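# Push utility cart through self-closing door into taped bay

## Task

Move the utility cart through the self-closing door and leave it in the yellow-taped area so that all four of its wheels sit fully inside the tape and none rests on the tape. All three tubes in its top tray must still stand upright. The robot must not tip over or be left leaning, or the task fails. The cart must stay in place by itself, since a result that holds only while the robot keeps it there does not count.

## Robot and tools

Robot: a Hello Robot Stretch 3 with one arm. It has a two-wheel base (0.33 m long, 0.34 m wide) that drives only forward, backward or turns in place, with no sideways motion. A mast carries a lift, and the arm sticks out to the robot's right. The wrist has yaw, pitch and roll, then a gripper. To reach forward with the gripper, drive the base. Turns pivot about the point between the drive wheels, 0.05 m behind the front edge. With the arm pulled in and the wrist folded, a turn sweeps a circle of radius 0.28 m. An unfolded, level wrist reaches past that circle.

Frames: the base frame has its origin on the floor between the drive wheels, with x forward, y left and z up. hand_pose is reported in this frame, at the point where closed fingertips meet. The odometry frame is the base frame as it was at the start. Heading runs from -3.142 to 3.142 and is positive to the left.

execute_actions takes "actions", a list run in order. Each action may have "robot", "steps" (1 to 450 control steps at 30 per second, default 1) and "until". A bare {"steps": n} simply waits. "robot" is one command, a list of up to 8 commands run one after another, or {"stop": true}, which brakes everything and clears the queue. A command may contain:
- "base": exactly one of {"translate_m": d}, a straight drive of d metres measured from where the base is when the command starts (positive is forward, |d| at most 1), or {"rotate_rad": d}, a turn in place relative to the current heading (positive is counter-clockwise/left, |d| at most 3.2). Both are offsets, not poses.
- "joints": absolute targets by name. Any joint you leave out keeps its old target. Ranges: lift_m 0 to 1.1 (arm height); arm_m 0 to 0.52 (extension); wrist_yaw_rad -1.345 to 4.42 (0 points the gripper along the arm, positive swings it toward the front, 3.0 folds it over the base); wrist_pitch_rad -1.57 to 0.451 (negative tips the fingers down); wrist_roll_rad -2.911 to 2.911; gripper_m -0.089 to 0.179 (larger means wider; the real fingertip gap is 0.007 to 0.025 m smaller, and 0 below 0.007); head_pan_rad -3.953 to 1.73 (positive is left, -1.57 looks along the arm); head_tilt_rad -1.53 to 0.419 (negative looks down).
- "contact_limits": {"arm_m": effort percent 1 to 100}. This sets how hard the arm may push before it halts, and it lasts until the next arm command.
- In a list, {"pause_s": s} waits up to 15 s.
Base and joint motions in one command start together. A newer command overrides older goals at once and throws away the rest of an older queue. One invalid value rejects the whole call.

"until" ends the action early. {"robot": {"status": "ended"}} with steps 450 waits until nothing moves and no queue runs. Field conditions are written like {"lift_m": [">", 0.3]} or {"base_status": ["!=", "moving"]}. {"any": {"status": "ended"}} fires when the first motion ends.

Speed: the base is fast (0.30 m/s, 1.9 rad/s) only when stowed, meaning lift_m below 0.30, arm_m below 0.03 and wrist_yaw_rad above 2.54. Otherwise it is capped at 0.10 m/s and 0.63 rad/s.

Wrist safety: fold or unfold the wrist only with lift_m between 0.32 and 0.95, wrist_pitch_rad -0.4 and roll near 0. Once folded, the lift may go down to 0.25. If yaw is below -0.4, keep pitch at -0.5 or lower.

Gripper: to grasp, command a value smaller than the object's width. To let go, command at least 0.02 more than the value at which the fingers made contact. The reading and "done" do not show whether anything is held.

Results: base_status shows progress as (distance moved of goal). joint_goals, joint_status and measured_speeds are listed per joint. The line with refusals, queue and queue_left shows the queue state. Status words: moving, done, off_target (stopped away from the goal, may still be pushing; for the base this means it is blocked), contact_stop (the lift or arm hit something firmly and is now slack), time_out, stopped, not_commanded, torque_fault (a wrist servo shut off for 10 s and is limp). robot.on_its_own appears when the robot changed a goal itself, a joint is slack or off, effort at rest is unusual, or base_tilt has moved 3 degrees or more from its start value. Lines beginning "refused:" or "dropped:" give the reason and index actions and commands from 0. lidar_m gives 12 distances in 30-degree sectors, starting straight ahead and going counter-clockwise, in a plane 0.17 m high. wrist_depth_mm and head_depth_mm are 7x7 grids of depth values. motor_effort is percent, and positive means toward higher values. base_tilt is in degrees. Each result includes head_camera, nav_camera and wrist_camera images taken at the end of the call. An empty list returns a fresh view.

zoom_image: {"camera": one of the three, "region": [x0, y0, x1, y1]} in image pixels, at most 504x504.

finished_scene: {"scene": n} ends the scene permanently. Make sure every motion has stopped first, because whatever is still moving gets braked.

Avoid: pushing against something solid with the gripper higher than about 0.45 m, pushing again after a contact_stop, and driving while the gripper hooks something fixed, since each can tip the robot. If the robot snags or leans, undo the last move in small steps, pull the gripper away, and lower the lift to about 0.2 if it stays tipped. Also avoid dropping or knocking things, slamming, hard hits and prolonged wrist strain. Drive the cart gently enough that its tubes stay standing.

Each tool is called after "Emit:" as name(argument=value, ...), one argument or row to a line, values as JSON.

## Session

Emit:
execute_actions(
  actions=[],
)

Scene clock: 0.00 s.
robot.base_odometry: x=+0.000 y=+0.000 heading=+0.000 (m, m, rad; robot's odometry frame)
robot.turned_by_wheels: +0.000 (rad since the last result)
robot.turned_by_imu: +0.000 (rad since the last result)
robot.base_tilt: forward=+1.6 right=+0.5 (deg)
robot.lidar_m: 1.23 1.29 1.74 1.57 1.37 0.87 0.79 0.79 0.97 0.95 0.96 1.17
robot.head_depth_mm: 1727 1898 1943 1960 1988 2019 1978 / 2029 2251 2255 2267 2289 2362 2142 / 2115 2838 2974 3066 3106 3000 2175 / 2083 2988 3015 3056 3067 3037 2197 / 2063 2962 2957 2983 1538 1339 1353 / 2050 2888 2901 2903 2928 1501 1429 / 2049 2818 2820 1284 1285 1308 1433
robot.base_status: not_commanded
robot.joint_positions: lift_m=+0.392 arm_m=-0.001 wrist_yaw_rad=+3.037 wrist_pitch_rad=-0.337 wrist_roll_rad=-0.005 gripper_m=+0.037 head_pan_rad=-0.008 head_tilt_rad=-0.019
robot.joint_goals: lift_m=+0.392 arm_m=-0.001 wrist_yaw_rad=+3.037 wrist_pitch_rad=-0.337 wrist_roll_rad=-0.005 gripper_m=+0.037 head_pan_rad=-0.008 head_tilt_rad=-0.019
robot.joint_status: lift_m=not_commanded arm_m=not_commanded wrist_yaw_rad=not_commanded wrist_pitch_rad=not_commanded wrist_roll_rad=not_commanded gripper_m=not_commanded head_pan_rad=not_commanded head_tilt_rad=not_commanded
robot.measured_speeds: translate_m=+0.000 rotate_rad=+0.000 lift_m=+0.000 arm_m=+0.000 wrist_yaw_rad=+0.000 wrist_pitch_rad=+0.000 wrist_roll_rad=+0.000 head_pan_rad=+0.000 head_tilt_rad=+0.000
robot: refusals=0 queue=idle queue_left=0
robot.motor_effort: left_wheel=+0 right_wheel=+0 lift_m=+35 arm_m=-1 wrist_yaw_rad=+1 wrist_pitch_rad=+7 wrist_roll_rad=+0 gripper_m=+0 head_pan_rad=+0 head_tilt_rad=+1 (%)
robot.hand_pose: x=+0.0032 y=+0.0882 z=+0.4236 quat_wxyz=(+0.155, +0.700, +0.083, +0.692) (m; robot's base frame)
robot.wrist_depth_mm: - - - - - - - / - - - - - - - / - - - - - - - / - - - - - - - / 878 872 - 877 903 878 879 / 699 719 - 718 730 709 703 / 606 596 - 603 583 598 593
pictures: head_camera (sideways: a quarter turn clockwise sets it upright), nav_camera (sideways: a quarter turn counterclockwise sets it upright), wrist_camera
Images, in order (width x height): head_camera 896x504, nav_camera 672x504, wrist_camera 644x364.

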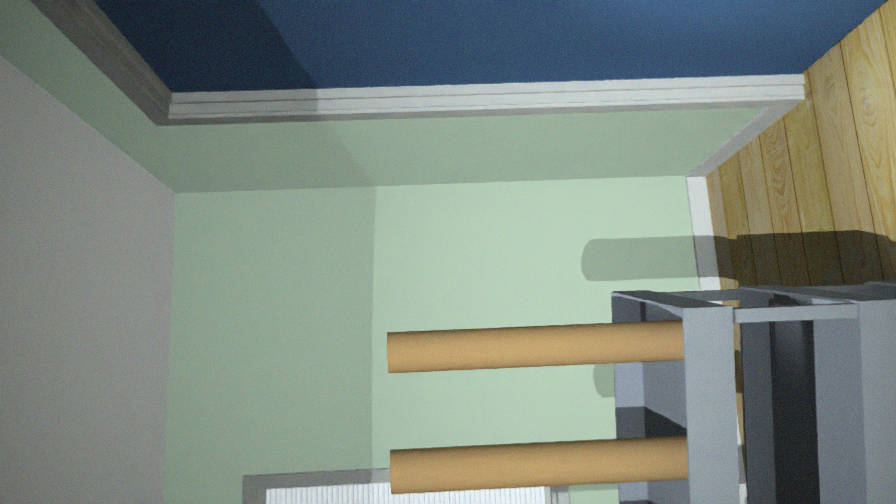

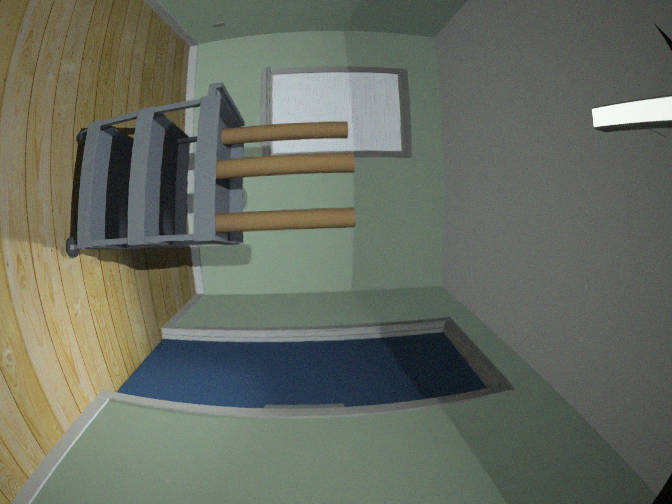

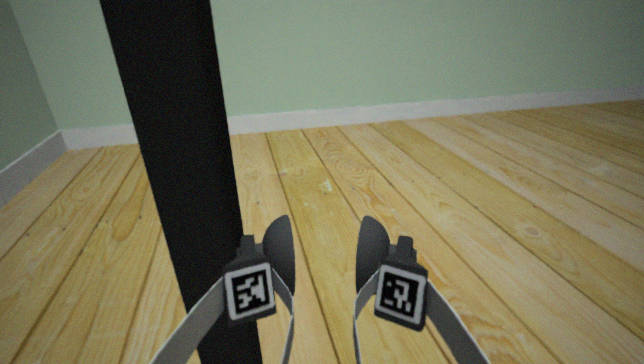

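Emit:
execute_actions(
  actions=[
    {"robot":[{"base":{"rotate_rad":0.95},"joints":{"lift_m":0.27,"wrist_pitch_rad":-0.4,"head_pan_rad":-1.2,"head_tilt_rad":-0.7}},{"base":{"translate_m":1.0}},{"base":{"translate_m":0.45}},{"base":{"rotate_rad":-0.73}}],"steps":450,"until":{"robot":{"status":"ended"}}},
  ],
)

Scene clock: 13.47 s.
robot.base_odometry: x=+0.844 y=+1.179 heading=+0.220 (m, m, rad; robot's odometry frame)
robot.turned_by_wheels: +0.220 (rad since the last result)
robot.turned_by_imu: +0.229 (rad since the last result)
robot.base_tilt: forward=+1.6 right=+0.5 (deg)
robot.lidar_m: 1.73 0.73 0.56 0.54 0.57 0.82 1.81 1.91 2.02 0.86 0.66 1.01
robot.head_depth_mm: 1719 1874 2082 1998 1624 1382 1192 / 1806 1929 2167 1931 1626 1378 1190 / 1006 1152 1080 1353 1555 1377 1200 / 792 895 955 1230 1340 1325 1194 / 2000 1315 993 817 1062 1298 1201 / 2044 2182 959 1235 1375 1385 1198 / 755 818 873 1240 1553 1387 1198
robot.base_status: done (rotate_rad -0.7299 of -0.7300)
robot.joint_positions: lift_m=+0.270 arm_m=-0.001 wrist_yaw_rad=+3.037 wrist_pitch_rad=-0.415 wrist_roll_rad=-0.005 gripper_m=+0.037 head_pan_rad=-1.193 head_tilt_rad=-0.692
robot.joint_goals: lift_m=+0.270 arm_m=-0.001 wrist_yaw_rad=+3.037 wrist_pitch_rad=-0.400 wrist_roll_rad=-0.005 gripper_m=+0.037 head_pan_rad=-1.200 head_tilt_rad=-0.700
robot.joint_status: lift_m=done arm_m=not_commanded wrist_yaw_rad=not_commanded wrist_pitch_rad=done wrist_roll_rad=not_commanded gripper_m=not_commanded head_pan_rad=done head_tilt_rad=done
robot.measured_speeds: translate_m=+0.000 rotate_rad=+0.000 lift_m=+0.000 arm_m=+0.000 wrist_yaw_rad=+0.000 wrist_pitch_rad=+0.000 wrist_roll_rad=+0.000 head_pan_rad=+0.000 head_tilt_rad=+0.000
robot: refusals=0 queue=done queue_left=0
robot.motor_effort: left_wheel=+3(11) right_wheel=-3(11) lift_m=+25(36) arm_m=-1(2) wrist_yaw_rad=+2(1) wrist_pitch_rad=+7(7) wrist_roll_rad=+0(0) gripper_m=+0(0) head_pan_rad=-5(55) head_tilt_rad=-3(30) (%)
robot.hand_pose: x=+0.0023 y=+0.0792 z=+0.2838 quat_wxyz=(+0.182, +0.697, +0.110, +0.685) (m; robot's base frame)
robot.wrist_depth_mm: 518 - 531 528 532 533 543 / 567 551 563 566 580 583 585 / 611 616 613 615 625 637 627 / 661 667 660 654 667 669 690 / 614 592 - 594 623 599 587 / 514 505 - 524 509 493 495 / 443 - - - 425 434 419
pictures: head_camera (sideways: a quarter turn clockwise sets it upright), nav_camera (sideways: a quarter turn counterclockwise sets it upright), wrist_camera
camera_calibration (this result's frames):
head_camera: T_world_to_cam=[[-0.200875, 0.633736, -0.747012, 0.996681], [0.947206, 0.32018, 0.0169198, -0.0316044], [0.249901, -0.704176, -0.664595, 0.824536], [0, 0, 0, 1]] pos_world=[0.0240921, -0.0408953, 1.29305]
nav_camera: T_world_to_cam=[[0.1862, -0.570317, 0.800043, -1.00241], [-0.944075, -0.329384, -0.0150819, 0.0794417], [0.272123, -0.752492, -0.599754, 0.742872], [0, 0, 0, 1]] pos_world=[0.0594964, 0.0134788, 1.24871]
wrist_camera: T_world_to_cam=[[0.997333, -0.0728845, -0.00388956, 0.00843306], [-0.0420877, -0.530744, -0.846486, 0.323163], [0.0596314, 0.844392, -0.532396, 0.248271], [0, 0, 0, 1]] pos_world=[-0.0096141, -0.0375064, 0.405764]
Images, in order (width x height): head_camera 896x504, nav_camera 672x504, wrist_camera 644x364.

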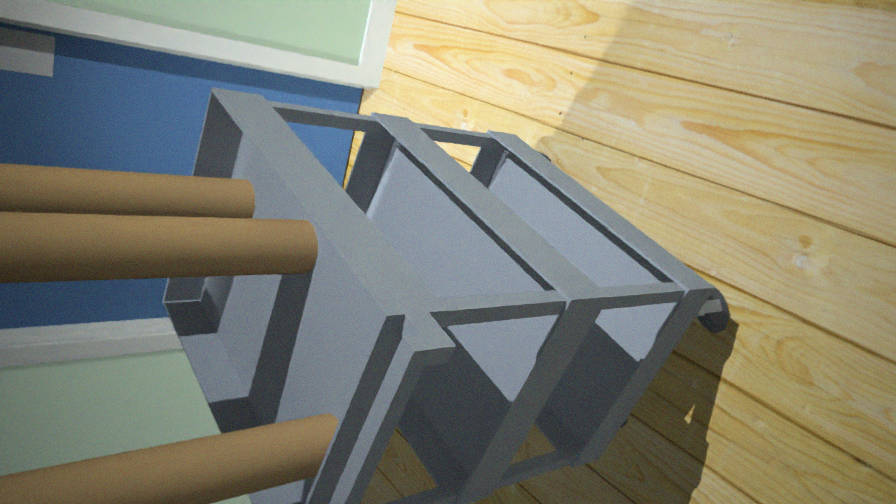

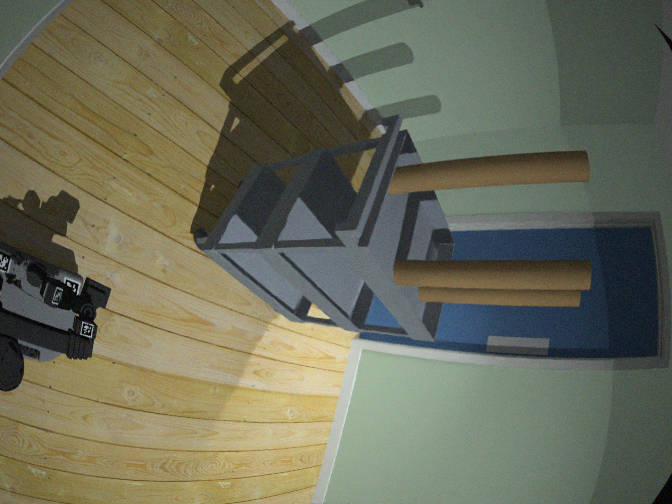

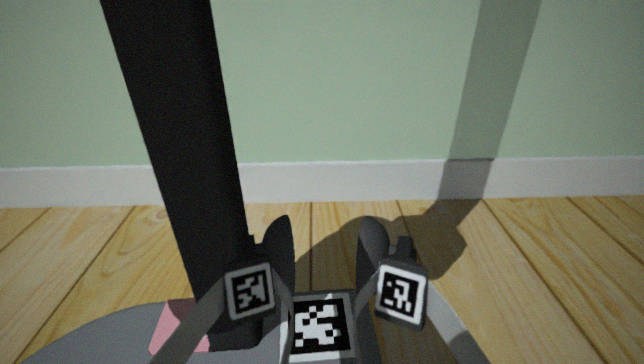

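Emit:
execute_actions(
  actions=[
    {"robot":[{"base":{"translate_m":0.7}},{"base":{"rotate_rad":-1.87},"joints":{"head_pan_rad":-0.1,"head_tilt_rad":-1.0}},{"joints":{"lift_m":0.7}},{"joints":{"wrist_yaw_rad":1.57,"gripper_m":0.12}},{"joints":{"wrist_pitch_rad":0}}],"steps":450,"until":{"robot":{"status":"ended"}}},
  ],
)

Scene clock: 30.10 s.
robot.base_odometry: x=+1.527 y=+1.332 heading=-1.650 (m, m, rad; robot's odometry frame)
robot.turned_by_wheels: -1.870 (rad since the last result)
robot.turned_by_imu: -1.858 (rad since the last result)
robot.base_tilt: forward=+1.5 right=+0.4 (deg)
robot.lidar_m: 0.68 0.70 1.43 1.25 0.97 0.57 0.50 0.50 0.59 1.05 2.52 0.71
robot.head_depth_mm: 2310 2033 1760 1535 1347 1267 - / 2280 1988 1742 1530 1363 1242 1104 / 887 729 1137 1496 1375 1231 1130 / 886 719 1098 1372 1366 1225 1130 / 884 761 1096 1373 1359 1224 1114 / 885 703 1091 1328 1362 1221 1114 / 648 707 1077 1463 1356 1227 1113
robot.base_status: done (rotate_rad -1.8699 of -1.8700)
robot.joint_positions: lift_m=+0.700 arm_m=-0.001 wrist_yaw_rad=+1.572 wrist_pitch_rad=-0.021 wrist_roll_rad=-0.005 gripper_m=+0.120 head_pan_rad=-0.107 head_tilt_rad=-0.988
robot.joint_goals: lift_m=+0.700 arm_m=-0.001 wrist_yaw_rad=+1.570 wrist_pitch_rad=+0.000 wrist_roll_rad=-0.005 gripper_m=+0.120 head_pan_rad=-0.100 head_tilt_rad=-1.000
robot.joint_status: lift_m=done arm_m=not_commanded wrist_yaw_rad=done wrist_pitch_rad=done wrist_roll_rad=not_commanded gripper_m=done head_pan_rad=done head_tilt_rad=done
robot.measured_speeds: translate_m=+0.000 rotate_rad=+0.000 lift_m=+0.000 arm_m=+0.000 wrist_yaw_rad=+0.000 wrist_pitch_rad=+0.000 wrist_roll_rad=+0.000 head_pan_rad=+0.000 head_tilt_rad=+0.000
robot: refusals=0 queue=done queue_left=0
robot.motor_effort: left_wheel=+3(14) right_wheel=-3(10) lift_m=+42(45) arm_m=-2(2) wrist_yaw_rad=-2(4) wrist_pitch_rad=+10(10) wrist_roll_rad=+0(0) gripper_m=+1(81) head_pan_rad=+4(56) head_tilt_rad=-5(21) (%)
robot.hand_pose: x=+0.2343 y=-0.1441 z=+0.8088 quat_wxyz=(+0.507, +0.504, -0.493, +0.496) (m; robot's base frame)
robot.wrist_depth_mm: - - - - - - - / - - - - - - - / - - 642 855 - - - / - 637 626 608 - - - / - - - - - - - / - - 854 816 - - - / - - 672 660 - - -
pictures: head_camera (sideways: a quarter turn clockwise sets it upright), nav_camera (sideways: a quarter turn counterclockwise sets it upright), wrist_camera
camera_calibration (this result's frames):
head_camera: T_world_to_cam=[[-0.842609, 0.137768, -0.520606, 0.705593], [0.160705, 0.987002, 0.00108813, -0.00619217], [0.513989, -0.082747, -0.853796, 1.06895], [0, 0, 0, 1]] pos_world=[0.0461054, -0.00264438, 1.28001]
nav_camera: T_world_to_cam=[[0.797858, -0.12316, 0.59013, -0.732593], [-0.15099, -0.988533, -0.00216807, 0.0577882], [0.58363, -0.0873737, -0.807305, 1.01091], [0, 0, 0, 1]] pos_world=[0.0032344, 0.0552261, 1.24856]
wrist_camera: T_world_to_cam=[[0.0325193, -0.999434, 0.00866341, -0.154847], [-0.167219, -0.0139863, -0.985821, 0.875271], [0.985383, 0.0306095, -0.167579, 0.0732675], [0, 0, 0, 1]] pos_world=[0.079201, -0.144761, 0.87648]
Images, in order (width x height): head_camera 896x504, nav_camera 672x504, wrist_camera 644x364.

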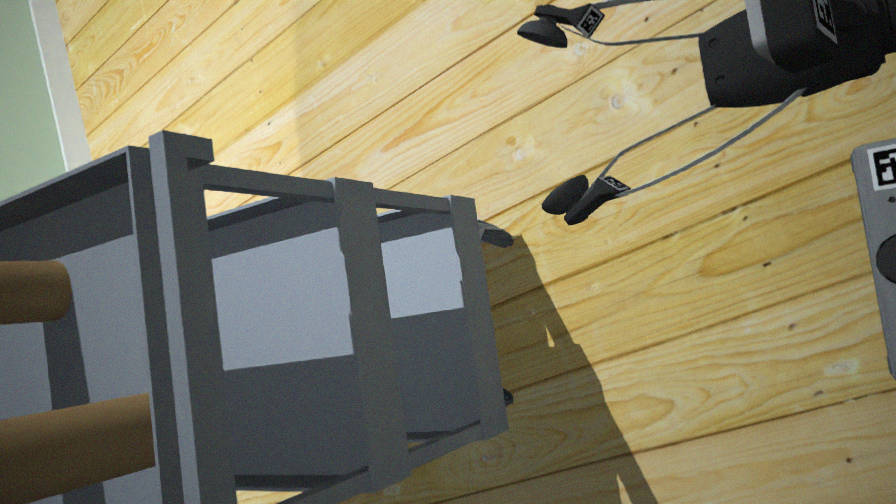

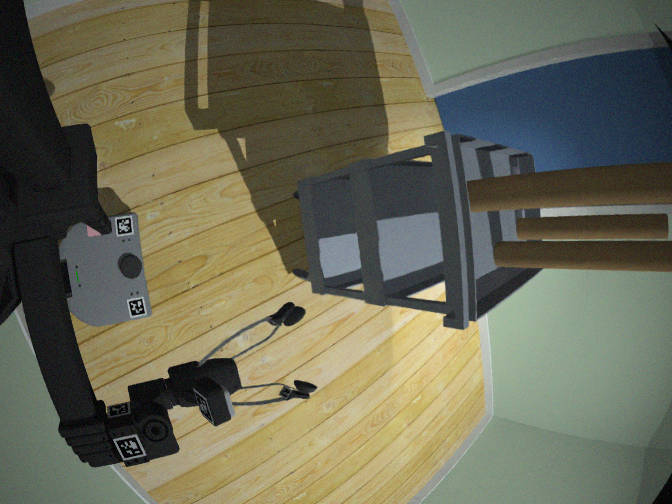

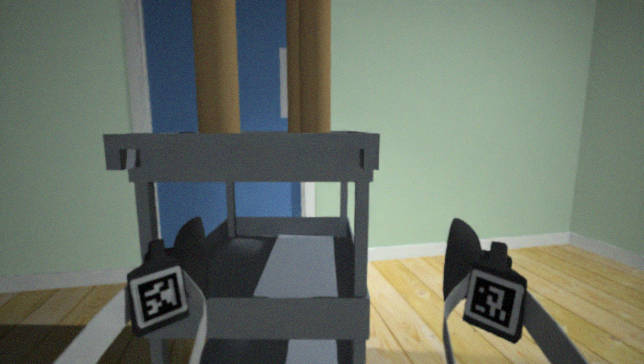

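Emit:
execute_actions(
  actions=[
    {"robot":{"base":{"translate_m":0.45},"joints":{"lift_m":0.24,"arm_m":0.055}},"steps":450,"until":{"robot":{"status":"ended"}}},
  ],
)

Scene clock: 37.33 s.
robot.base_odometry: x=+1.491 y=+0.883 heading=-1.650 (m, m, rad; robot's odometry frame)
robot.turned_by_wheels: +0.000 (rad since the last result)
robot.turned_by_imu: +0.002 (rad since the last result)
robot.base_tilt: forward=+1.6 right=+0.6 (deg)
robot.lidar_m: 0.23 0.24 0.32 1.35 1.36 1.07 0.94 0.94 1.11 1.99 2.41 0.24
robot.head_depth_mm: 1899 2027 1746 548 487 1229 1126 / 1822 1971 635 580 472 1193 1114 / 477 704 648 579 474 1098 1131 / 463 554 639 578 456 1086 1133 / 663 746 659 578 484 1039 1117 / 1479 763 646 450 477 794 1114 / 1446 729 316 390 491 755 1115
robot.base_status: done (translate_m +0.4500 of +0.4500)
robot.joint_positions: lift_m=+0.240 arm_m=+0.055 wrist_yaw_rad=+1.571 wrist_pitch_rad=-0.020 wrist_roll_rad=-0.005 gripper_m=+0.120 head_pan_rad=-0.107 head_tilt_rad=-0.988
robot.joint_goals: lift_m=+0.240 arm_m=+0.055 wrist_yaw_rad=+1.570 wrist_pitch_rad=+0.000 wrist_roll_rad=-0.005 gripper_m=+0.120 head_pan_rad=-0.100 head_tilt_rad=-1.000
robot.joint_status: lift_m=done arm_m=done wrist_yaw_rad=done wrist_pitch_rad=done wrist_roll_rad=not_commanded gripper_m=done head_pan_rad=done head_tilt_rad=done
robot.measured_speeds: translate_m=+0.000 rotate_rad=+0.000 lift_m=+0.000 arm_m=+0.000 wrist_yaw_rad=+0.000 wrist_pitch_rad=+0.000 wrist_roll_rad=+0.000 head_pan_rad=+0.000 head_tilt_rad=+0.000
robot: refusals=0 queue=done queue_left=0
robot.motor_effort: left_wheel=+3(8) right_wheel=-3(5) lift_m=+25(44) arm_m=+3(2) wrist_yaw_rad=-1(1) wrist_pitch_rad=+9(10) wrist_roll_rad=+0(0) gripper_m=+0(0) head_pan_rad=+4(5) head_tilt_rad=-5(4) (%)
robot.hand_pose: x=+0.2343 y=-0.1996 z=+0.3499 quat_wxyz=(+0.507, +0.504, -0.493, +0.496) (m; robot's base frame)
robot.wrist_depth_mm: 147 147 147 146 - - - / 248 250 251 156 - - - / - - - 160 - - - / - - - 165 - - - / - 748 797 170 - - - / 497 595 556 174 849 914 856 / 418 404 416 179 652 639 651
pictures: head_camera (sideways: a quarter turn clockwise sets it upright), nav_camera (sideways: a quarter turn counterclockwise sets it upright), wrist_camera
camera_calibration (this result's frames):
head_camera: T_world_to_cam=[[-0.842609, 0.137768, -0.520606, 0.705593], [0.160704, 0.987002, 0.00108814, -0.00619218], [0.513989, -0.0827465, -0.853796, 1.06895], [0, 0, 0, 1]] pos_world=[0.0461054, -0.00264434, 1.28001]
nav_camera: T_world_to_cam=[[0.797858, -0.123159, 0.59013, -0.732593], [-0.150989, -0.988533, -0.00216808, 0.0577882], [0.583631, -0.0873732, -0.807305, 1.01091], [0, 0, 0, 1]] pos_world=[0.00323435, 0.0552261, 1.24856]
wrist_camera: T_world_to_cam=[[0.0317156, -0.999459, 0.00870746, -0.206116], [-0.165833, -0.013853, -0.986057, 0.421898], [0.985644, 0.0298294, -0.166182, -0.00268346], [0, 0, 0, 1]] pos_world=[0.0791466, -0.20008, 0.417364]
Images, in order (width x height): head_camera 896x504, nav_camera 672x504, wrist_camera 644x364.

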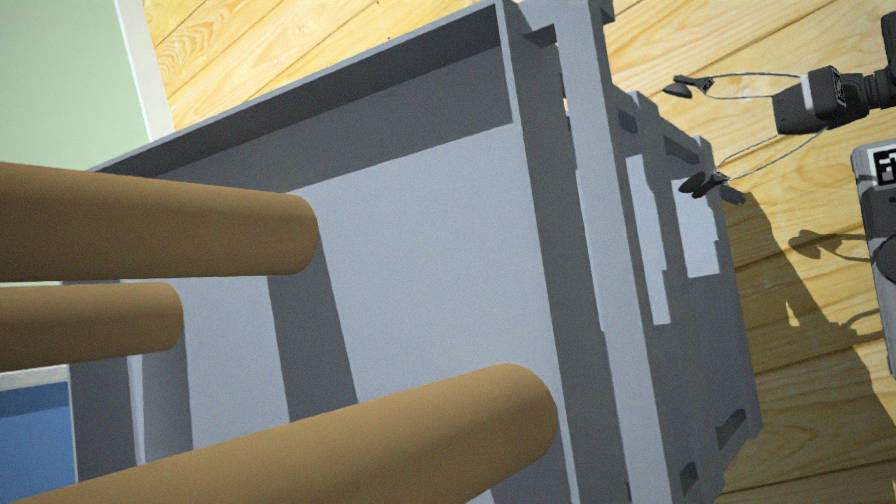

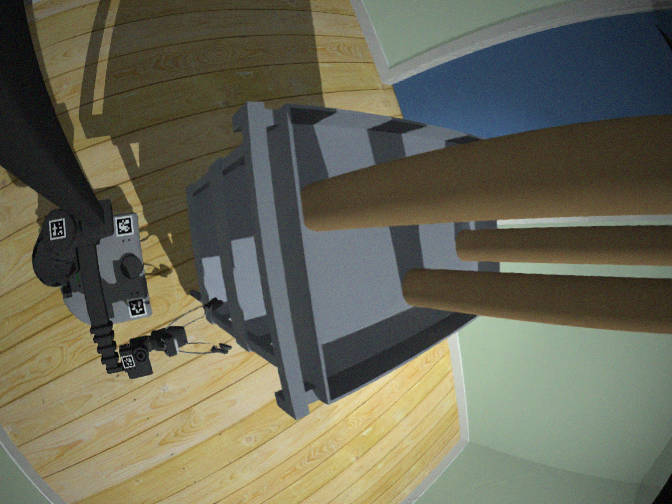

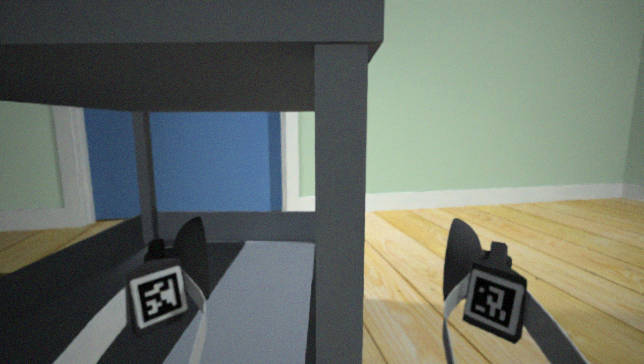

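Emit:
execute_actions(
  actions=[
    {"robot":[{"base":{"translate_m":0.02},"joints":{"arm_m":0.063}},{"joints":{"gripper_m":-0.04}},{"base":{"rotate_rad":0.1}},{"base":{"rotate_rad":0.1}},{"base":{"rotate_rad":0.1}}],"steps":450,"until":{"robot":{"status":"ended"}}},
  ],
)

Scene clock: 44.87 s.
robot.base_odometry: x=+1.490 y=+0.864 heading=-1.351 (m, m, rad; robot's odometry frame)
robot.turned_by_wheels: +0.299 (rad since the last result)
robot.turned_by_imu: +0.295 (rad since the last result)
robot.base_tilt: forward=+1.6 right=+0.5 (deg)
robot.lidar_m: 0.27 0.32 1.39 1.36 1.28 0.98 0.96 1.01 1.46 2.40 0.31 0.27
robot.head_depth_mm: 760 733 635 570 468 1230 1125 / 478 559 648 580 488 1195 1100 / 697 747 651 578 505 1109 1131 / 843 765 657 577 521 1113 1128 / 858 763 646 560 757 1172 1117 / 311 352 414 504 777 1190 1115 / 292 332 618 577 770 1219 1121
robot.base_status: done (rotate_rad +0.0998 of +0.1000)
robot.joint_positions: lift_m=+0.240 arm_m=+0.063 wrist_yaw_rad=+1.563 wrist_pitch_rad=-0.020 wrist_roll_rad=-0.005 gripper_m=-0.026 head_pan_rad=-0.107 head_tilt_rad=-0.988
robot.joint_goals: lift_m=+0.240 arm_m=+0.063 wrist_yaw_rad=+1.570 wrist_pitch_rad=+0.000 wrist_roll_rad=-0.005 gripper_m=-0.027 head_pan_rad=-0.100 head_tilt_rad=-1.000
robot.joint_status: lift_m=done arm_m=done wrist_yaw_rad=done wrist_pitch_rad=done wrist_roll_rad=not_commanded gripper_m=done head_pan_rad=done head_tilt_rad=done
robot.measured_speeds: translate_m=+0.000 rotate_rad=+0.000 lift_m=+0.000 arm_m=+0.000 wrist_yaw_rad=+0.000 wrist_pitch_rad=+0.000 wrist_roll_rad=+0.000 head_pan_rad=+0.000 head_tilt_rad=+0.000
robot: refusals=0 queue=done queue_left=0
robot.on_its_own: gripper_m is held at -0.027, not at your -0.040, by its stall guard, which is still easing
robot.motor_effort: left_wheel=-4(16) right_wheel=+4(31) lift_m=+24(23) arm_m=-2(1) wrist_yaw_rad=+7(56) wrist_pitch_rad=+9(9) wrist_roll_rad=+0(0) gripper_m=-22(99) head_pan_rad=+4(4) head_tilt_rad=-4(4) (%)
robot.hand_pose: x=+0.2343 y=-0.2099 z=+0.3499 quat_wxyz=(+0.508, +0.502, -0.495, +0.494) (m; robot's base frame)
robot.wrist_depth_mm: 175 159 146 135 403 - - / 246 248 251 142 437 - - / - - - 146 - - - / - - - 150 - - - / - - 782 152 - - - / 469 523 591 157 883 878 879 / 418 421 401 163 589 657 643
pictures: head_camera (sideways: a quarter turn clockwise sets it upright), nav_camera (sideways: a quarter turn counterclockwise sets it upright), wrist_camera
camera_calibration (this result's frames):
head_camera: T_world_to_cam=[[-0.842628, 0.13765, -0.520606, 0.705593], [0.160566, 0.987025, 0.00108813, -0.00619132], [0.514001, -0.0826747, -0.853796, 1.06895], [0, 0, 0, 1]] pos_world=[0.0461058, -0.00263875, 1.28001]
nav_camera: T_world_to_cam=[[0.797876, -0.123048, 0.59013, -0.732593], [-0.150851, -0.988554, -0.00216807, 0.0577873], [0.583643, -0.0872916, -0.807305, 1.01091], [0, 0, 0, 1]] pos_world=[0.00322663, 0.0552257, 1.24856]
wrist_camera: T_world_to_cam=[[0.0238221, -0.999678, 0.00870697, -0.214653], [-0.165892, -0.0125416, -0.986064, 0.422057], [0.985856, 0.0220457, -0.166137, -0.00406644], [0, 0, 0, 1]] pos_world=[0.0791382, -0.209201, 0.417369]
Images, in order (width x height): head_camera 896x504, nav_camera 672x504, wrist_camera 644x364.

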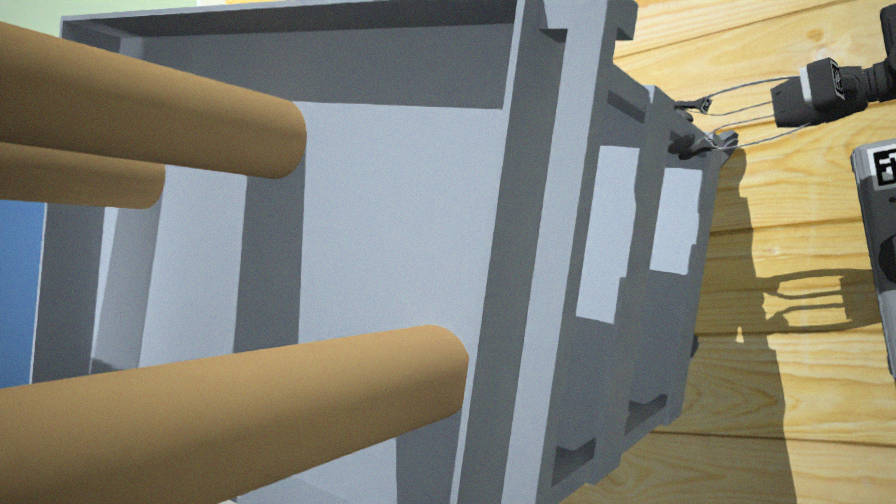

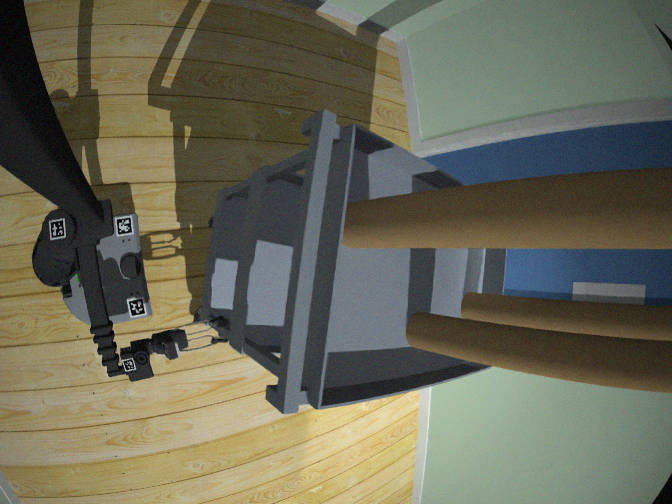

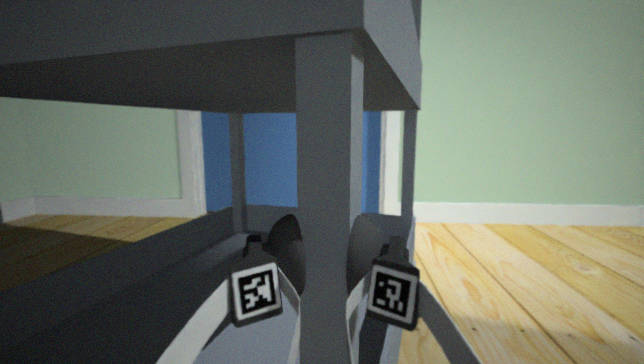

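Emit:
execute_actions(
  actions=[
    {"robot":{"base":{"translate_m":0.2},"joints":{"arm_m":0.17}},"steps":450,"until":{"robot":{"status":"ended"}}},
  ],
)

Scene clock: 48.57 s.
robot.base_odometry: x=+1.533 y=+0.668 heading=-1.351 (m, m, rad; robot's odometry frame)
robot.turned_by_wheels: +0.000 (rad since the last result)
robot.turned_by_imu: +0.001 (rad since the last result)
robot.base_tilt: forward=+1.5 right=+0.5 (deg)
robot.lidar_m: 0.21 0.22 1.38 1.35 1.43 1.18 1.16 1.23 1.76 2.41 0.30 0.22
robot.head_depth_mm: 453 668 662 579 464 1193 1107 / 492 556 637 580 476 1089 1121 / 815 748 646 578 482 1023 1130 / - - 310 401 485 1028 1131 / - - 314 441 500 784 1121 / 799 747 656 577 515 724 1116 / 1284 774 670 571 483 1174 1116
robot.base_status: done (translate_m +0.2000 of +0.2000)
robot.joint_positions: lift_m=+0.240 arm_m=+0.170 wrist_yaw_rad=+1.558 wrist_pitch_rad=-0.019 wrist_roll_rad=-0.005 gripper_m=-0.020 head_pan_rad=-0.107 head_tilt_rad=-0.988
robot.joint_goals: lift_m=+0.240 arm_m=+0.170 wrist_yaw_rad=+1.570 wrist_pitch_rad=+0.000 wrist_roll_rad=-0.005 gripper_m=-0.021 head_pan_rad=-0.100 head_tilt_rad=-1.000
robot.joint_status: lift_m=done arm_m=done wrist_yaw_rad=done wrist_pitch_rad=done wrist_roll_rad=not_commanded gripper_m=done head_pan_rad=done head_tilt_rad=done
robot.measured_speeds: translate_m=+0.000 rotate_rad=+0.000 lift_m=+0.000 arm_m=+0.000 wrist_yaw_rad=+0.000 wrist_pitch_rad=+0.000 wrist_roll_rad=+0.000 head_pan_rad=+0.000 head_tilt_rad=+0.000
robot: refusals=0 queue=done queue_left=0
robot.on_its_own: gripper_m is held at -0.021, not at your -0.040, by its stall guard, which is not easing now; wrist_yaw_rad is at rest, and its effort (+13) is outside its rest range (-12 to +12)
robot.motor_effort: left_wheel=-6(8) right_wheel=+12(22) lift_m=+25(24) arm_m=+0(7) wrist_yaw_rad=+13(17) wrist_pitch_rad=+9(9) wrist_roll_rad=+0(0) gripper_m=-21(22) head_pan_rad=+4(4) head_tilt_rad=-5(5) (%)
robot.hand_pose: x=+0.2343 y=-0.3182 z=+0.3500 quat_wxyz=(+0.510, +0.500, -0.497, +0.493) (m; robot's base frame)
robot.wrist_depth_mm: 128 128 127 126 - - - / 247 250 251 136 - - - / - - - 140 - - - / - - - 144 - - - / - 733 776 146 - - - / 498 564 569 150 952 865 864 / 417 419 413 155 630 642 653
pictures: head_camera (sideways: a quarter turn clockwise sets it upright), nav_camera (sideways: a quarter turn counterclockwise sets it upright), wrist_camera
camera_calibration (this result's frames):
head_camera: T_world_to_cam=[[-0.842628, 0.13765, -0.520606, 0.705593], [0.160566, 0.987025, 0.00108813, -0.00619132], [0.514001, -0.0826745, -0.853796, 1.06895], [0, 0, 0, 1]] pos_world=[0.0461058, -0.00263874, 1.28001]
nav_camera: T_world_to_cam=[[0.797876, -0.123048, 0.59013, -0.732593], [-0.15085, -0.988554, -0.00216807, 0.0577873], [0.583643, -0.0872914, -0.807305, 1.01091], [0, 0, 0, 1]] pos_world=[0.00322661, 0.0552257, 1.24856]
wrist_camera: T_world_to_cam=[[0.0183071, -0.999794, 0.00872525, -0.32164], [-0.165567, -0.0116377, -0.98613, 0.421033], [0.986029, 0.0166086, -0.165746, -0.00356713], [0, 0, 0, 1]] pos_world=[0.0791146, -0.316614, 0.417408]
Images, in order (width x height): head_camera 896x504, nav_camera 672x504, wrist_camera 644x364.

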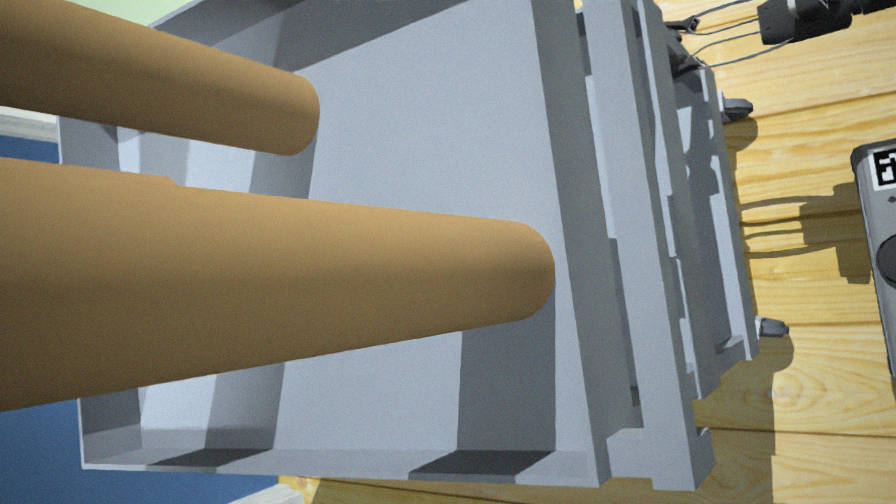

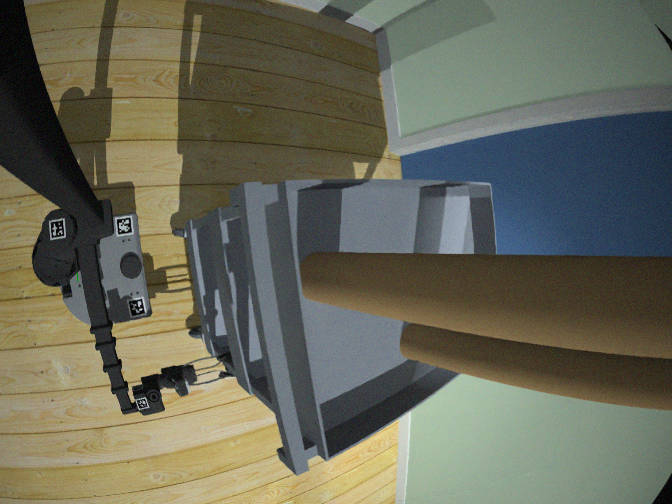

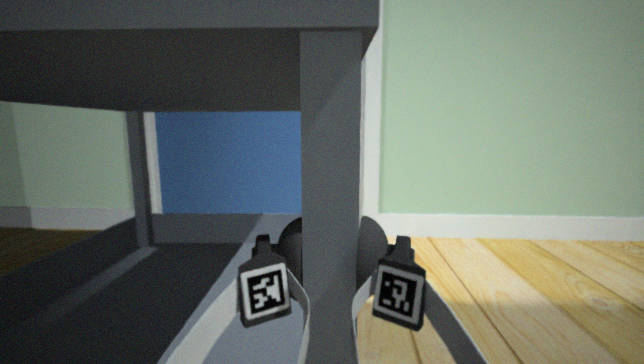

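Works.

Emit:
execute_actions(
  actions=[
    {"robot":{"base":{"translate_m":0.2},"joints":{"arm_m":0.15}},"steps":450,"until":{"robot":{"status":"ended"}}},
  ],
)

Emit:
execute_actions(
  actions=[
    {"robot":{"base":{"translate_m":0.2},"joints":{"arm_m":0.13}},"steps":450,"until":{"robot":{"status":"ended"}}},
  ],
)

Scene clock: 52.33 s.
robot.base_odometry: x=+1.577 y=+0.473 heading=-1.351 (m, m, rad; robot's odometry frame)
robot.turned_by_wheels: +0.000 (rad since the last result)
robot.turned_by_imu: +0.001 (rad since the last result)
robot.base_tilt: forward=+1.5 right=+0.6 (deg)
robot.lidar_m: 0.18 0.18 1.37 1.34 1.42 1.39 1.36 1.43 2.08 2.44 0.29 0.19
robot.head_depth_mm: 1140 1329 625 580 504 1198 1109 / 436 659 648 580 524 1084 1117 / 447 521 621 579 516 805 1131 / 811 764 645 558 506 766 1131 / - - - 321 429 444 1099 / - - - 345 507 417 1105 / - - 644 575 515 421 1087
robot.base_status: done (translate_m +0.2000 of +0.2000)
robot.joint_positions: lift_m=+0.240 arm_m=+0.150 wrist_yaw_rad=+1.589 wrist_pitch_rad=-0.019 wrist_roll_rad=-0.005 gripper_m=-0.020 head_pan_rad=-0.107 head_tilt_rad=-0.988
robot.joint_goals: lift_m=+0.240 arm_m=+0.150 wrist_yaw_rad=+1.570 wrist_pitch_rad=+0.000 wrist_roll_rad=-0.005 gripper_m=-0.021 head_pan_rad=-0.100 head_tilt_rad=-1.000
robot.joint_status: lift_m=done arm_m=done wrist_yaw_rad=done wrist_pitch_rad=done wrist_roll_rad=not_commanded gripper_m=done head_pan_rad=done head_tilt_rad=done
robot.measured_speeds: translate_m=+0.000 rotate_rad=+0.000 lift_m=+0.000 arm_m=+0.000 wrist_yaw_rad=+0.000 wrist_pitch_rad=+0.000 wrist_roll_rad=+0.000 head_pan_rad=+0.000 head_tilt_rad=+0.000
robot: refusals=0 queue=done queue_left=0
robot.on_its_own: gripper_m is held at -0.021, not at your -0.040, by its stall guard, which is not easing now; wrist_yaw_rad is at rest, and its effort (-20) is outside its rest range (-12 to +12)
robot.motor_effort: left_wheel=-1(7) right_wheel=+5(28) lift_m=+24(24) arm_m=-4(5) wrist_yaw_rad=-20(31) wrist_pitch_rad=+9(9) wrist_roll_rad=+0(0) gripper_m=-21(22) head_pan_rad=+4(4) head_tilt_rad=-5(4) (%)
robot.hand_pose: x=+0.2343 y=-0.2905 z=+0.3500 quat_wxyz=(+0.502, +0.508, -0.489, +0.501) (m; robot's base frame)
robot.wrist_depth_mm: 123 124 125 127 970 953 934 / 247 248 250 136 - 974 937 / - - - 140 - 958 983 / - - - 143 - - 980 / - 723 743 146 - - - / 526 557 591 150 949 873 876 / 418 422 399 155 622 653 657
pictures: head_camera (sideways: a quarter turn clockwise sets it upright), nav_camera (sideways: a quarter turn counterclockwise sets it upright), wrist_camera
camera_calibration (this result's frames):
head_camera: T_world_to_cam=[[-0.842631, 0.13765, -0.520601, 0.705586], [0.160566, 0.987025, 0.00108779, -0.00619088], [0.513995, -0.0826741, -0.8538, 1.06895], [0, 0, 0, 1]] pos_world=[0.0461057, -0.00263873, 1.28001]
nav_camera: T_world_to_cam=[[0.797879, -0.123048, 0.590125, -0.732587], [-0.15085, -0.988554, -0.00216779, 0.0577869], [0.583638, -0.087291, -0.807309, 1.01091], [0, 0, 0, 1]] pos_world=[0.00322629, 0.0552257, 1.24856]
wrist_camera: T_world_to_cam=[[0.0495563, -0.998733, 0.00872064, -0.301016], [-0.165122, -0.0168038, -0.98613, 0.419746], [0.985027, 0.047429, -0.165746, 0.00518276], [0, 0, 0, 1]] pos_world=[0.0791214, -0.293827, 0.417408]
Images, in order (width x height): head_camera 896x504, nav_camera 672x504, wrist_camera 644x364.

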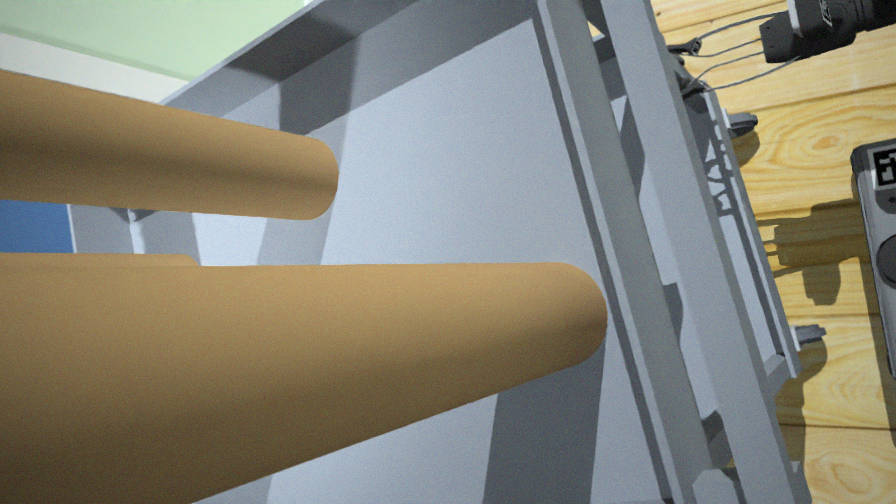

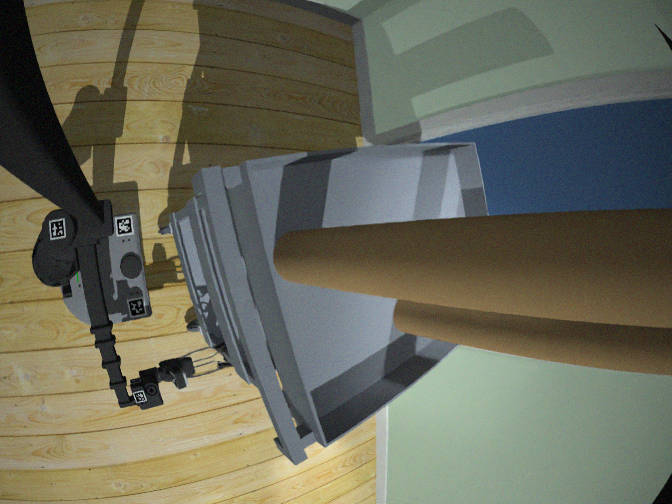

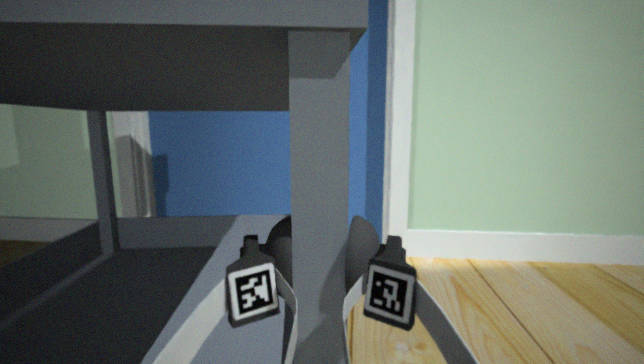

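Scene clock: 55.37 s.
robot.base_odometry: x=+1.621 y=+0.278 heading=-1.351 (m, m, rad; robot's odometry frame)
robot.turned_by_wheels: +0.000 (rad since the last result)
robot.turned_by_imu: +0.001 (rad since the last result)
robot.base_tilt: forward=+1.6 right=+0.5 (deg)
robot.lidar_m: 0.15 0.15 0.16 1.32 1.40 1.59 1.56 1.65 2.38 2.45 0.28 0.16
robot.head_depth_mm: 960 1116 1275 571 534 1193 1106 / 997 1163 634 578 525 803 1116 / 418 520 634 578 516 461 1130 / 409 488 605 577 516 449 1111 / 927 764 671 320 363 471 731 / - - - - 337 464 569 / - - - 557 513 463 383
robot.base_status: done (translate_m +0.2000 of +0.2000)
robot.joint_positions: lift_m=+0.240 arm_m=+0.130 wrist_yaw_rad=+1.589 wrist_pitch_rad=-0.020 wrist_roll_rad=-0.005 gripper_m=-0.020 head_pan_rad=-0.107 head_tilt_rad=-0.988
robot.joint_goals: lift_m=+0.240 arm_m=+0.130 wrist_yaw_rad=+1.570 wrist_pitch_rad=+0.000 wrist_roll_rad=-0.005 gripper_m=-0.021 head_pan_rad=-0.100 head_tilt_rad=-1.000
robot.joint_status: lift_m=done arm_m=done wrist_yaw_rad=done wrist_pitch_rad=done wrist_roll_rad=not_commanded gripper_m=done head_pan_rad=done head_tilt_rad=done
robot.measured_speeds: translate_m=+0.000 rotate_rad=+0.000 lift_m=+0.000 arm_m=+0.000 wrist_yaw_rad=+0.000 wrist_pitch_rad=+0.000 wrist_roll_rad=+0.000 head_pan_rad=+0.000 head_tilt_rad=+0.000
robot: refusals=0 queue=done queue_left=0
robot.on_its_own: gripper_m is held at -0.021, not at your -0.040, by its stall guard, which is not easing now; wrist_yaw_rad is at rest, and its effort (-19) is outside its rest range (-12 to +12)
robot.motor_effort: left_wheel=-1(6) right_wheel=+5(21) lift_m=+25(24) arm_m=-4(8) wrist_yaw_rad=-19(20) wrist_pitch_rad=+9(9) wrist_roll_rad=+0(0) gripper_m=-21(23) head_pan_rad=+4(4) head_tilt_rad=-4(5) (%)
robot.hand_pose: x=+0.2343 y=-0.2706 z=+0.3500 quat_wxyz=(+0.502, +0.508, -0.489, +0.501) (m; robot's base frame)
robot.wrist_depth_mm: 123 125 125 133 806 777 757 / 248 249 250 141 801 769 768 / 914 999 942 144 824 801 789 / 961 - 987 148 834 826 821 / 672 699 746 150 854 824 815 / 562 562 583 155 859 840 821 / 418 414 406 161 614 654 639
pictures: head_camera (sideways: a quarter turn clockwise sets it upright), nav_camera (sideways: a quarter turn counterclockwise sets it upright), wrist_camera
camera_calibration (this result's frames):
head_camera: T_world_to_cam=[[-0.842631, 0.13765, -0.520601, 0.705586], [0.160566, 0.987025, 0.00108779, -0.00619089], [0.513996, -0.0826741, -0.8538, 1.06895], [0, 0, 0, 1]] pos_world=[0.0461057, -0.00263873, 1.28001]
nav_camera: T_world_to_cam=[[0.797879, -0.123048, 0.590125, -0.732587], [-0.15085, -0.988554, -0.00216779, 0.0577869], [0.583638, -0.0872911, -0.807309, 1.01091], [0, 0, 0, 1]] pos_world=[0.0032263, 0.0552257, 1.24856]
wrist_camera: T_world_to_cam=[[0.0492896, -0.998747, 0.00871533, -0.281057], [-0.165232, -0.0167595, -0.986112, 0.420085], [0.985022, 0.0471651, -0.165851, 0.00420165], [0, 0, 0, 1]] pos_world=[0.0791259, -0.273863, 0.417398]
Images, in order (width x height): head_camera 896x504, nav_camera 672x504, wrist_camera 644x364.

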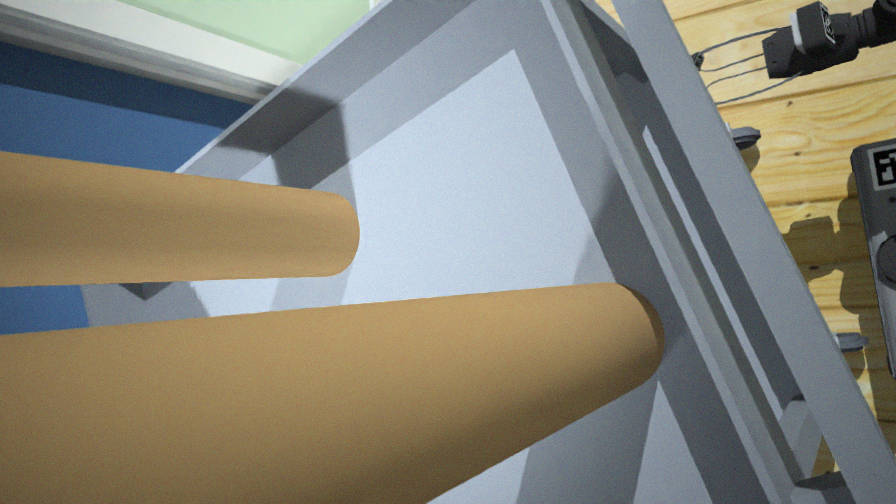

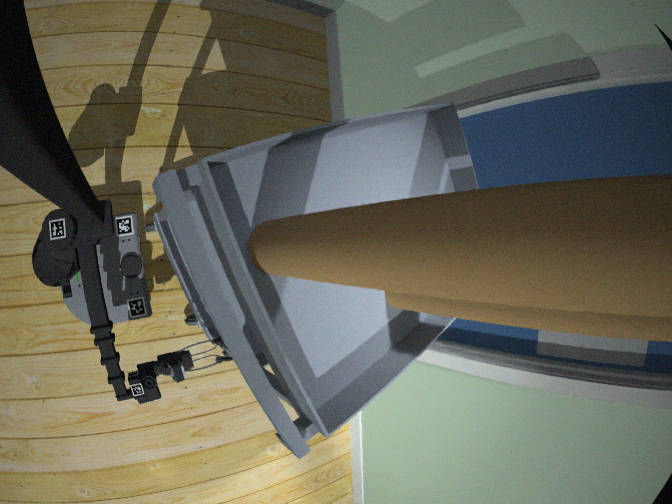

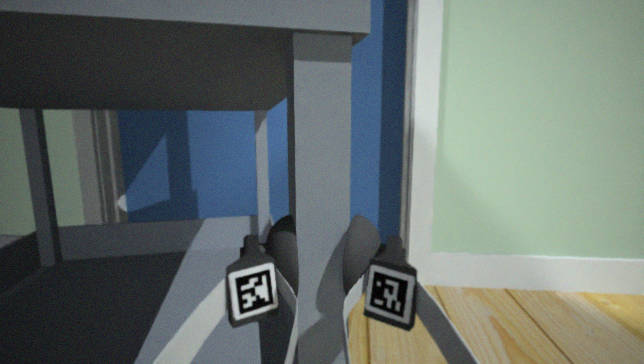

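Emit:
execute_actions(
  actions=[
    {"robot":[{"base":{"translate_m":-0.2}},{"joints":{"gripper_m":0.03}},{"joints":{"arm_m":0.06,"wrist_yaw_rad":1.1}},{"joints":{"arm_m":0.0,"wrist_yaw_rad":0.65}},{"joints":{"gripper_m":-0.03,"head_tilt_rad":-1.3,"head_pan_rad":-0.5}},{"base":{"translate_m":0.2}}],"steps":450,"until":{"robot":{"status":"ended"}}},
  ],
)

Scene clock: 68.33 s.
robot.base_odometry: x=+1.620 y=+0.278 heading=-1.350 (m, m, rad; robot's odometry frame)
robot.turned_by_wheels: +0.000 (rad since the last result)
robot.turned_by_imu: -0.001 (rad since the last result)
robot.base_tilt: forward=+1.6 right=+0.4 (deg)
robot.lidar_m: - - 1.35 1.32 1.40 1.59 1.56 1.65 2.38 2.45 0.15 -
robot.head_depth_mm: 1505 543 531 1309 1264 1200 1151 / 547 555 525 506 1247 1194 1153 / 574 554 522 500 404 - 1141 / - - - 441 479 386 - / - - - 388 471 381 - / - - 509 491 467 1175 1145 / - 542 516 490 469 1187 1140
robot.base_status: done (translate_m +0.2000 of +0.2000)
robot.joint_positions: lift_m=+0.240 arm_m=+0.000 wrist_yaw_rad=+0.609 wrist_pitch_rad=-0.020 wrist_roll_rad=-0.005 gripper_m=-0.029 head_pan_rad=-0.494 head_tilt_rad=-1.287
robot.joint_goals: lift_m=+0.240 arm_m=+0.000 wrist_yaw_rad=+0.608 wrist_pitch_rad=+0.000 wrist_roll_rad=-0.005 gripper_m=-0.030 head_pan_rad=-0.500 head_tilt_rad=-1.300
robot.joint_status: lift_m=done arm_m=done wrist_yaw_rad=done wrist_pitch_rad=done wrist_roll_rad=not_commanded gripper_m=done head_pan_rad=done head_tilt_rad=done
robot.measured_speeds: translate_m=+0.000 rotate_rad=+0.000 lift_m=+0.000 arm_m=+0.000 wrist_yaw_rad=+0.000 wrist_pitch_rad=+0.000 wrist_roll_rad=+0.000 head_pan_rad=+0.000 head_tilt_rad=+0.000
robot: refusals=0 queue=done queue_left=0
robot.on_its_own: wrist_yaw_rad is held at +0.608, not at your +0.650, by its stall guard, which is not easing now
robot.motor_effort: left_wheel=+5(31) right_wheel=+9(30) lift_m=+25(25) arm_m=-1(3) wrist_yaw_rad=-1(83) wrist_pitch_rad=+9(10) wrist_roll_rad=+0(0) gripper_m=-12(87) head_pan_rad=-4(40) head_tilt_rad=-6(23) (%)
robot.hand_pose: x=+0.1249 y=-0.3547 z=+0.3499 quat_wxyz=(+0.679, +0.218, -0.670, +0.206) (m; robot's base frame)
robot.wrist_depth_mm: 130 124 124 159 - - - / 246 759 947 177 - - - / 719 839 - 182 - - - / 753 851 - 186 - - - / 757 857 - 174 - - - / 773 838 889 - 859 881 888 / 351 656 653 201 674 657 646
pictures: head_camera (sideways: a quarter turn clockwise sets it upright), nav_camera (sideways: a quarter turn counterclockwise sets it upright), wrist_camera
camera_calibration (this result's frames):
head_camera: T_world_to_cam=[[-0.82989, 0.500278, -0.246992, 0.349151], [0.519472, 0.854357, -0.0149333, 0.0124748], [0.203549, -0.140699, -0.968902, 1.22034], [0, 0, 0, 1]] pos_world=[0.034877, -0.0136299, 1.26882]
nav_camera: T_world_to_cam=[[0.813747, -0.480517, 0.326983, -0.389923], [-0.511715, -0.859085, 0.0110134, 0.0428295], [0.275614, -0.176284, -0.944966, 1.19166], [0, 0, 0, 1]] pos_world=[0.0107755, 0.0595011, 1.25311]
wrist_camera: T_world_to_cam=[[-0.801784, -0.59755, 0.00870798, -0.111018], [-0.106158, 0.128071, -0.986067, 0.444472], [0.588109, -0.791538, -0.16612, -0.131893], [0, 0, 0, 1]] pos_world=[0.035739, -0.227661, 0.417336]
Images, in order (width x height): head_camera 896x504, nav_camera 672x504, wrist_camera 644x364.

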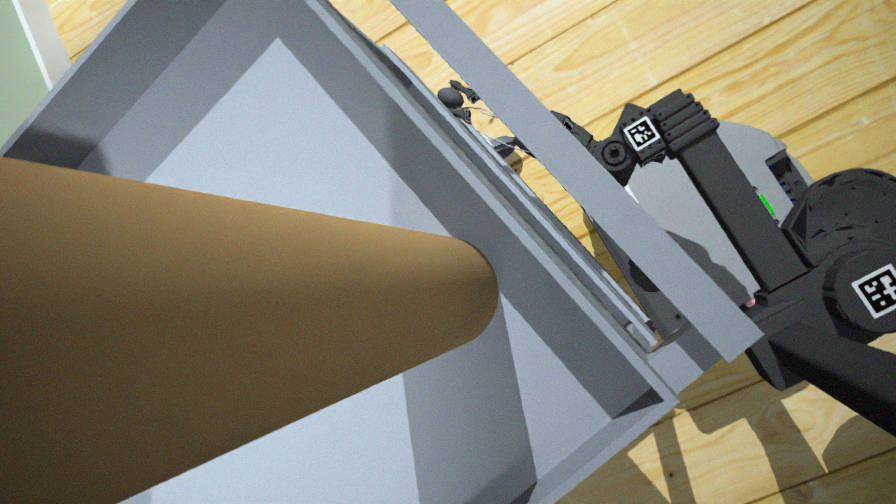

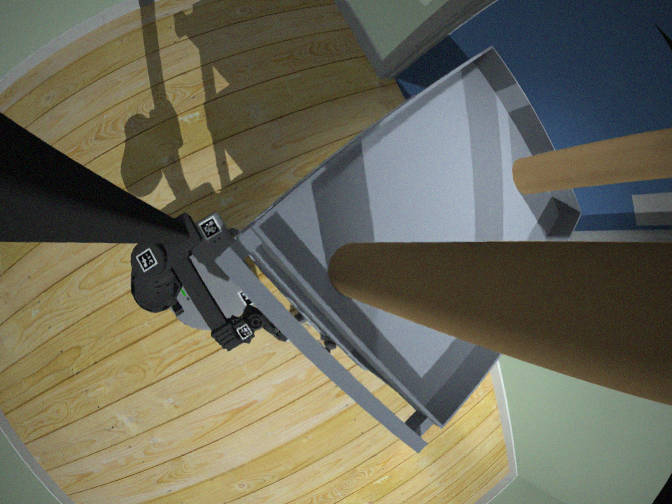

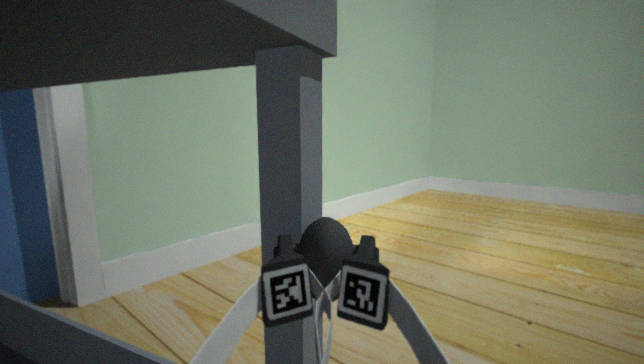

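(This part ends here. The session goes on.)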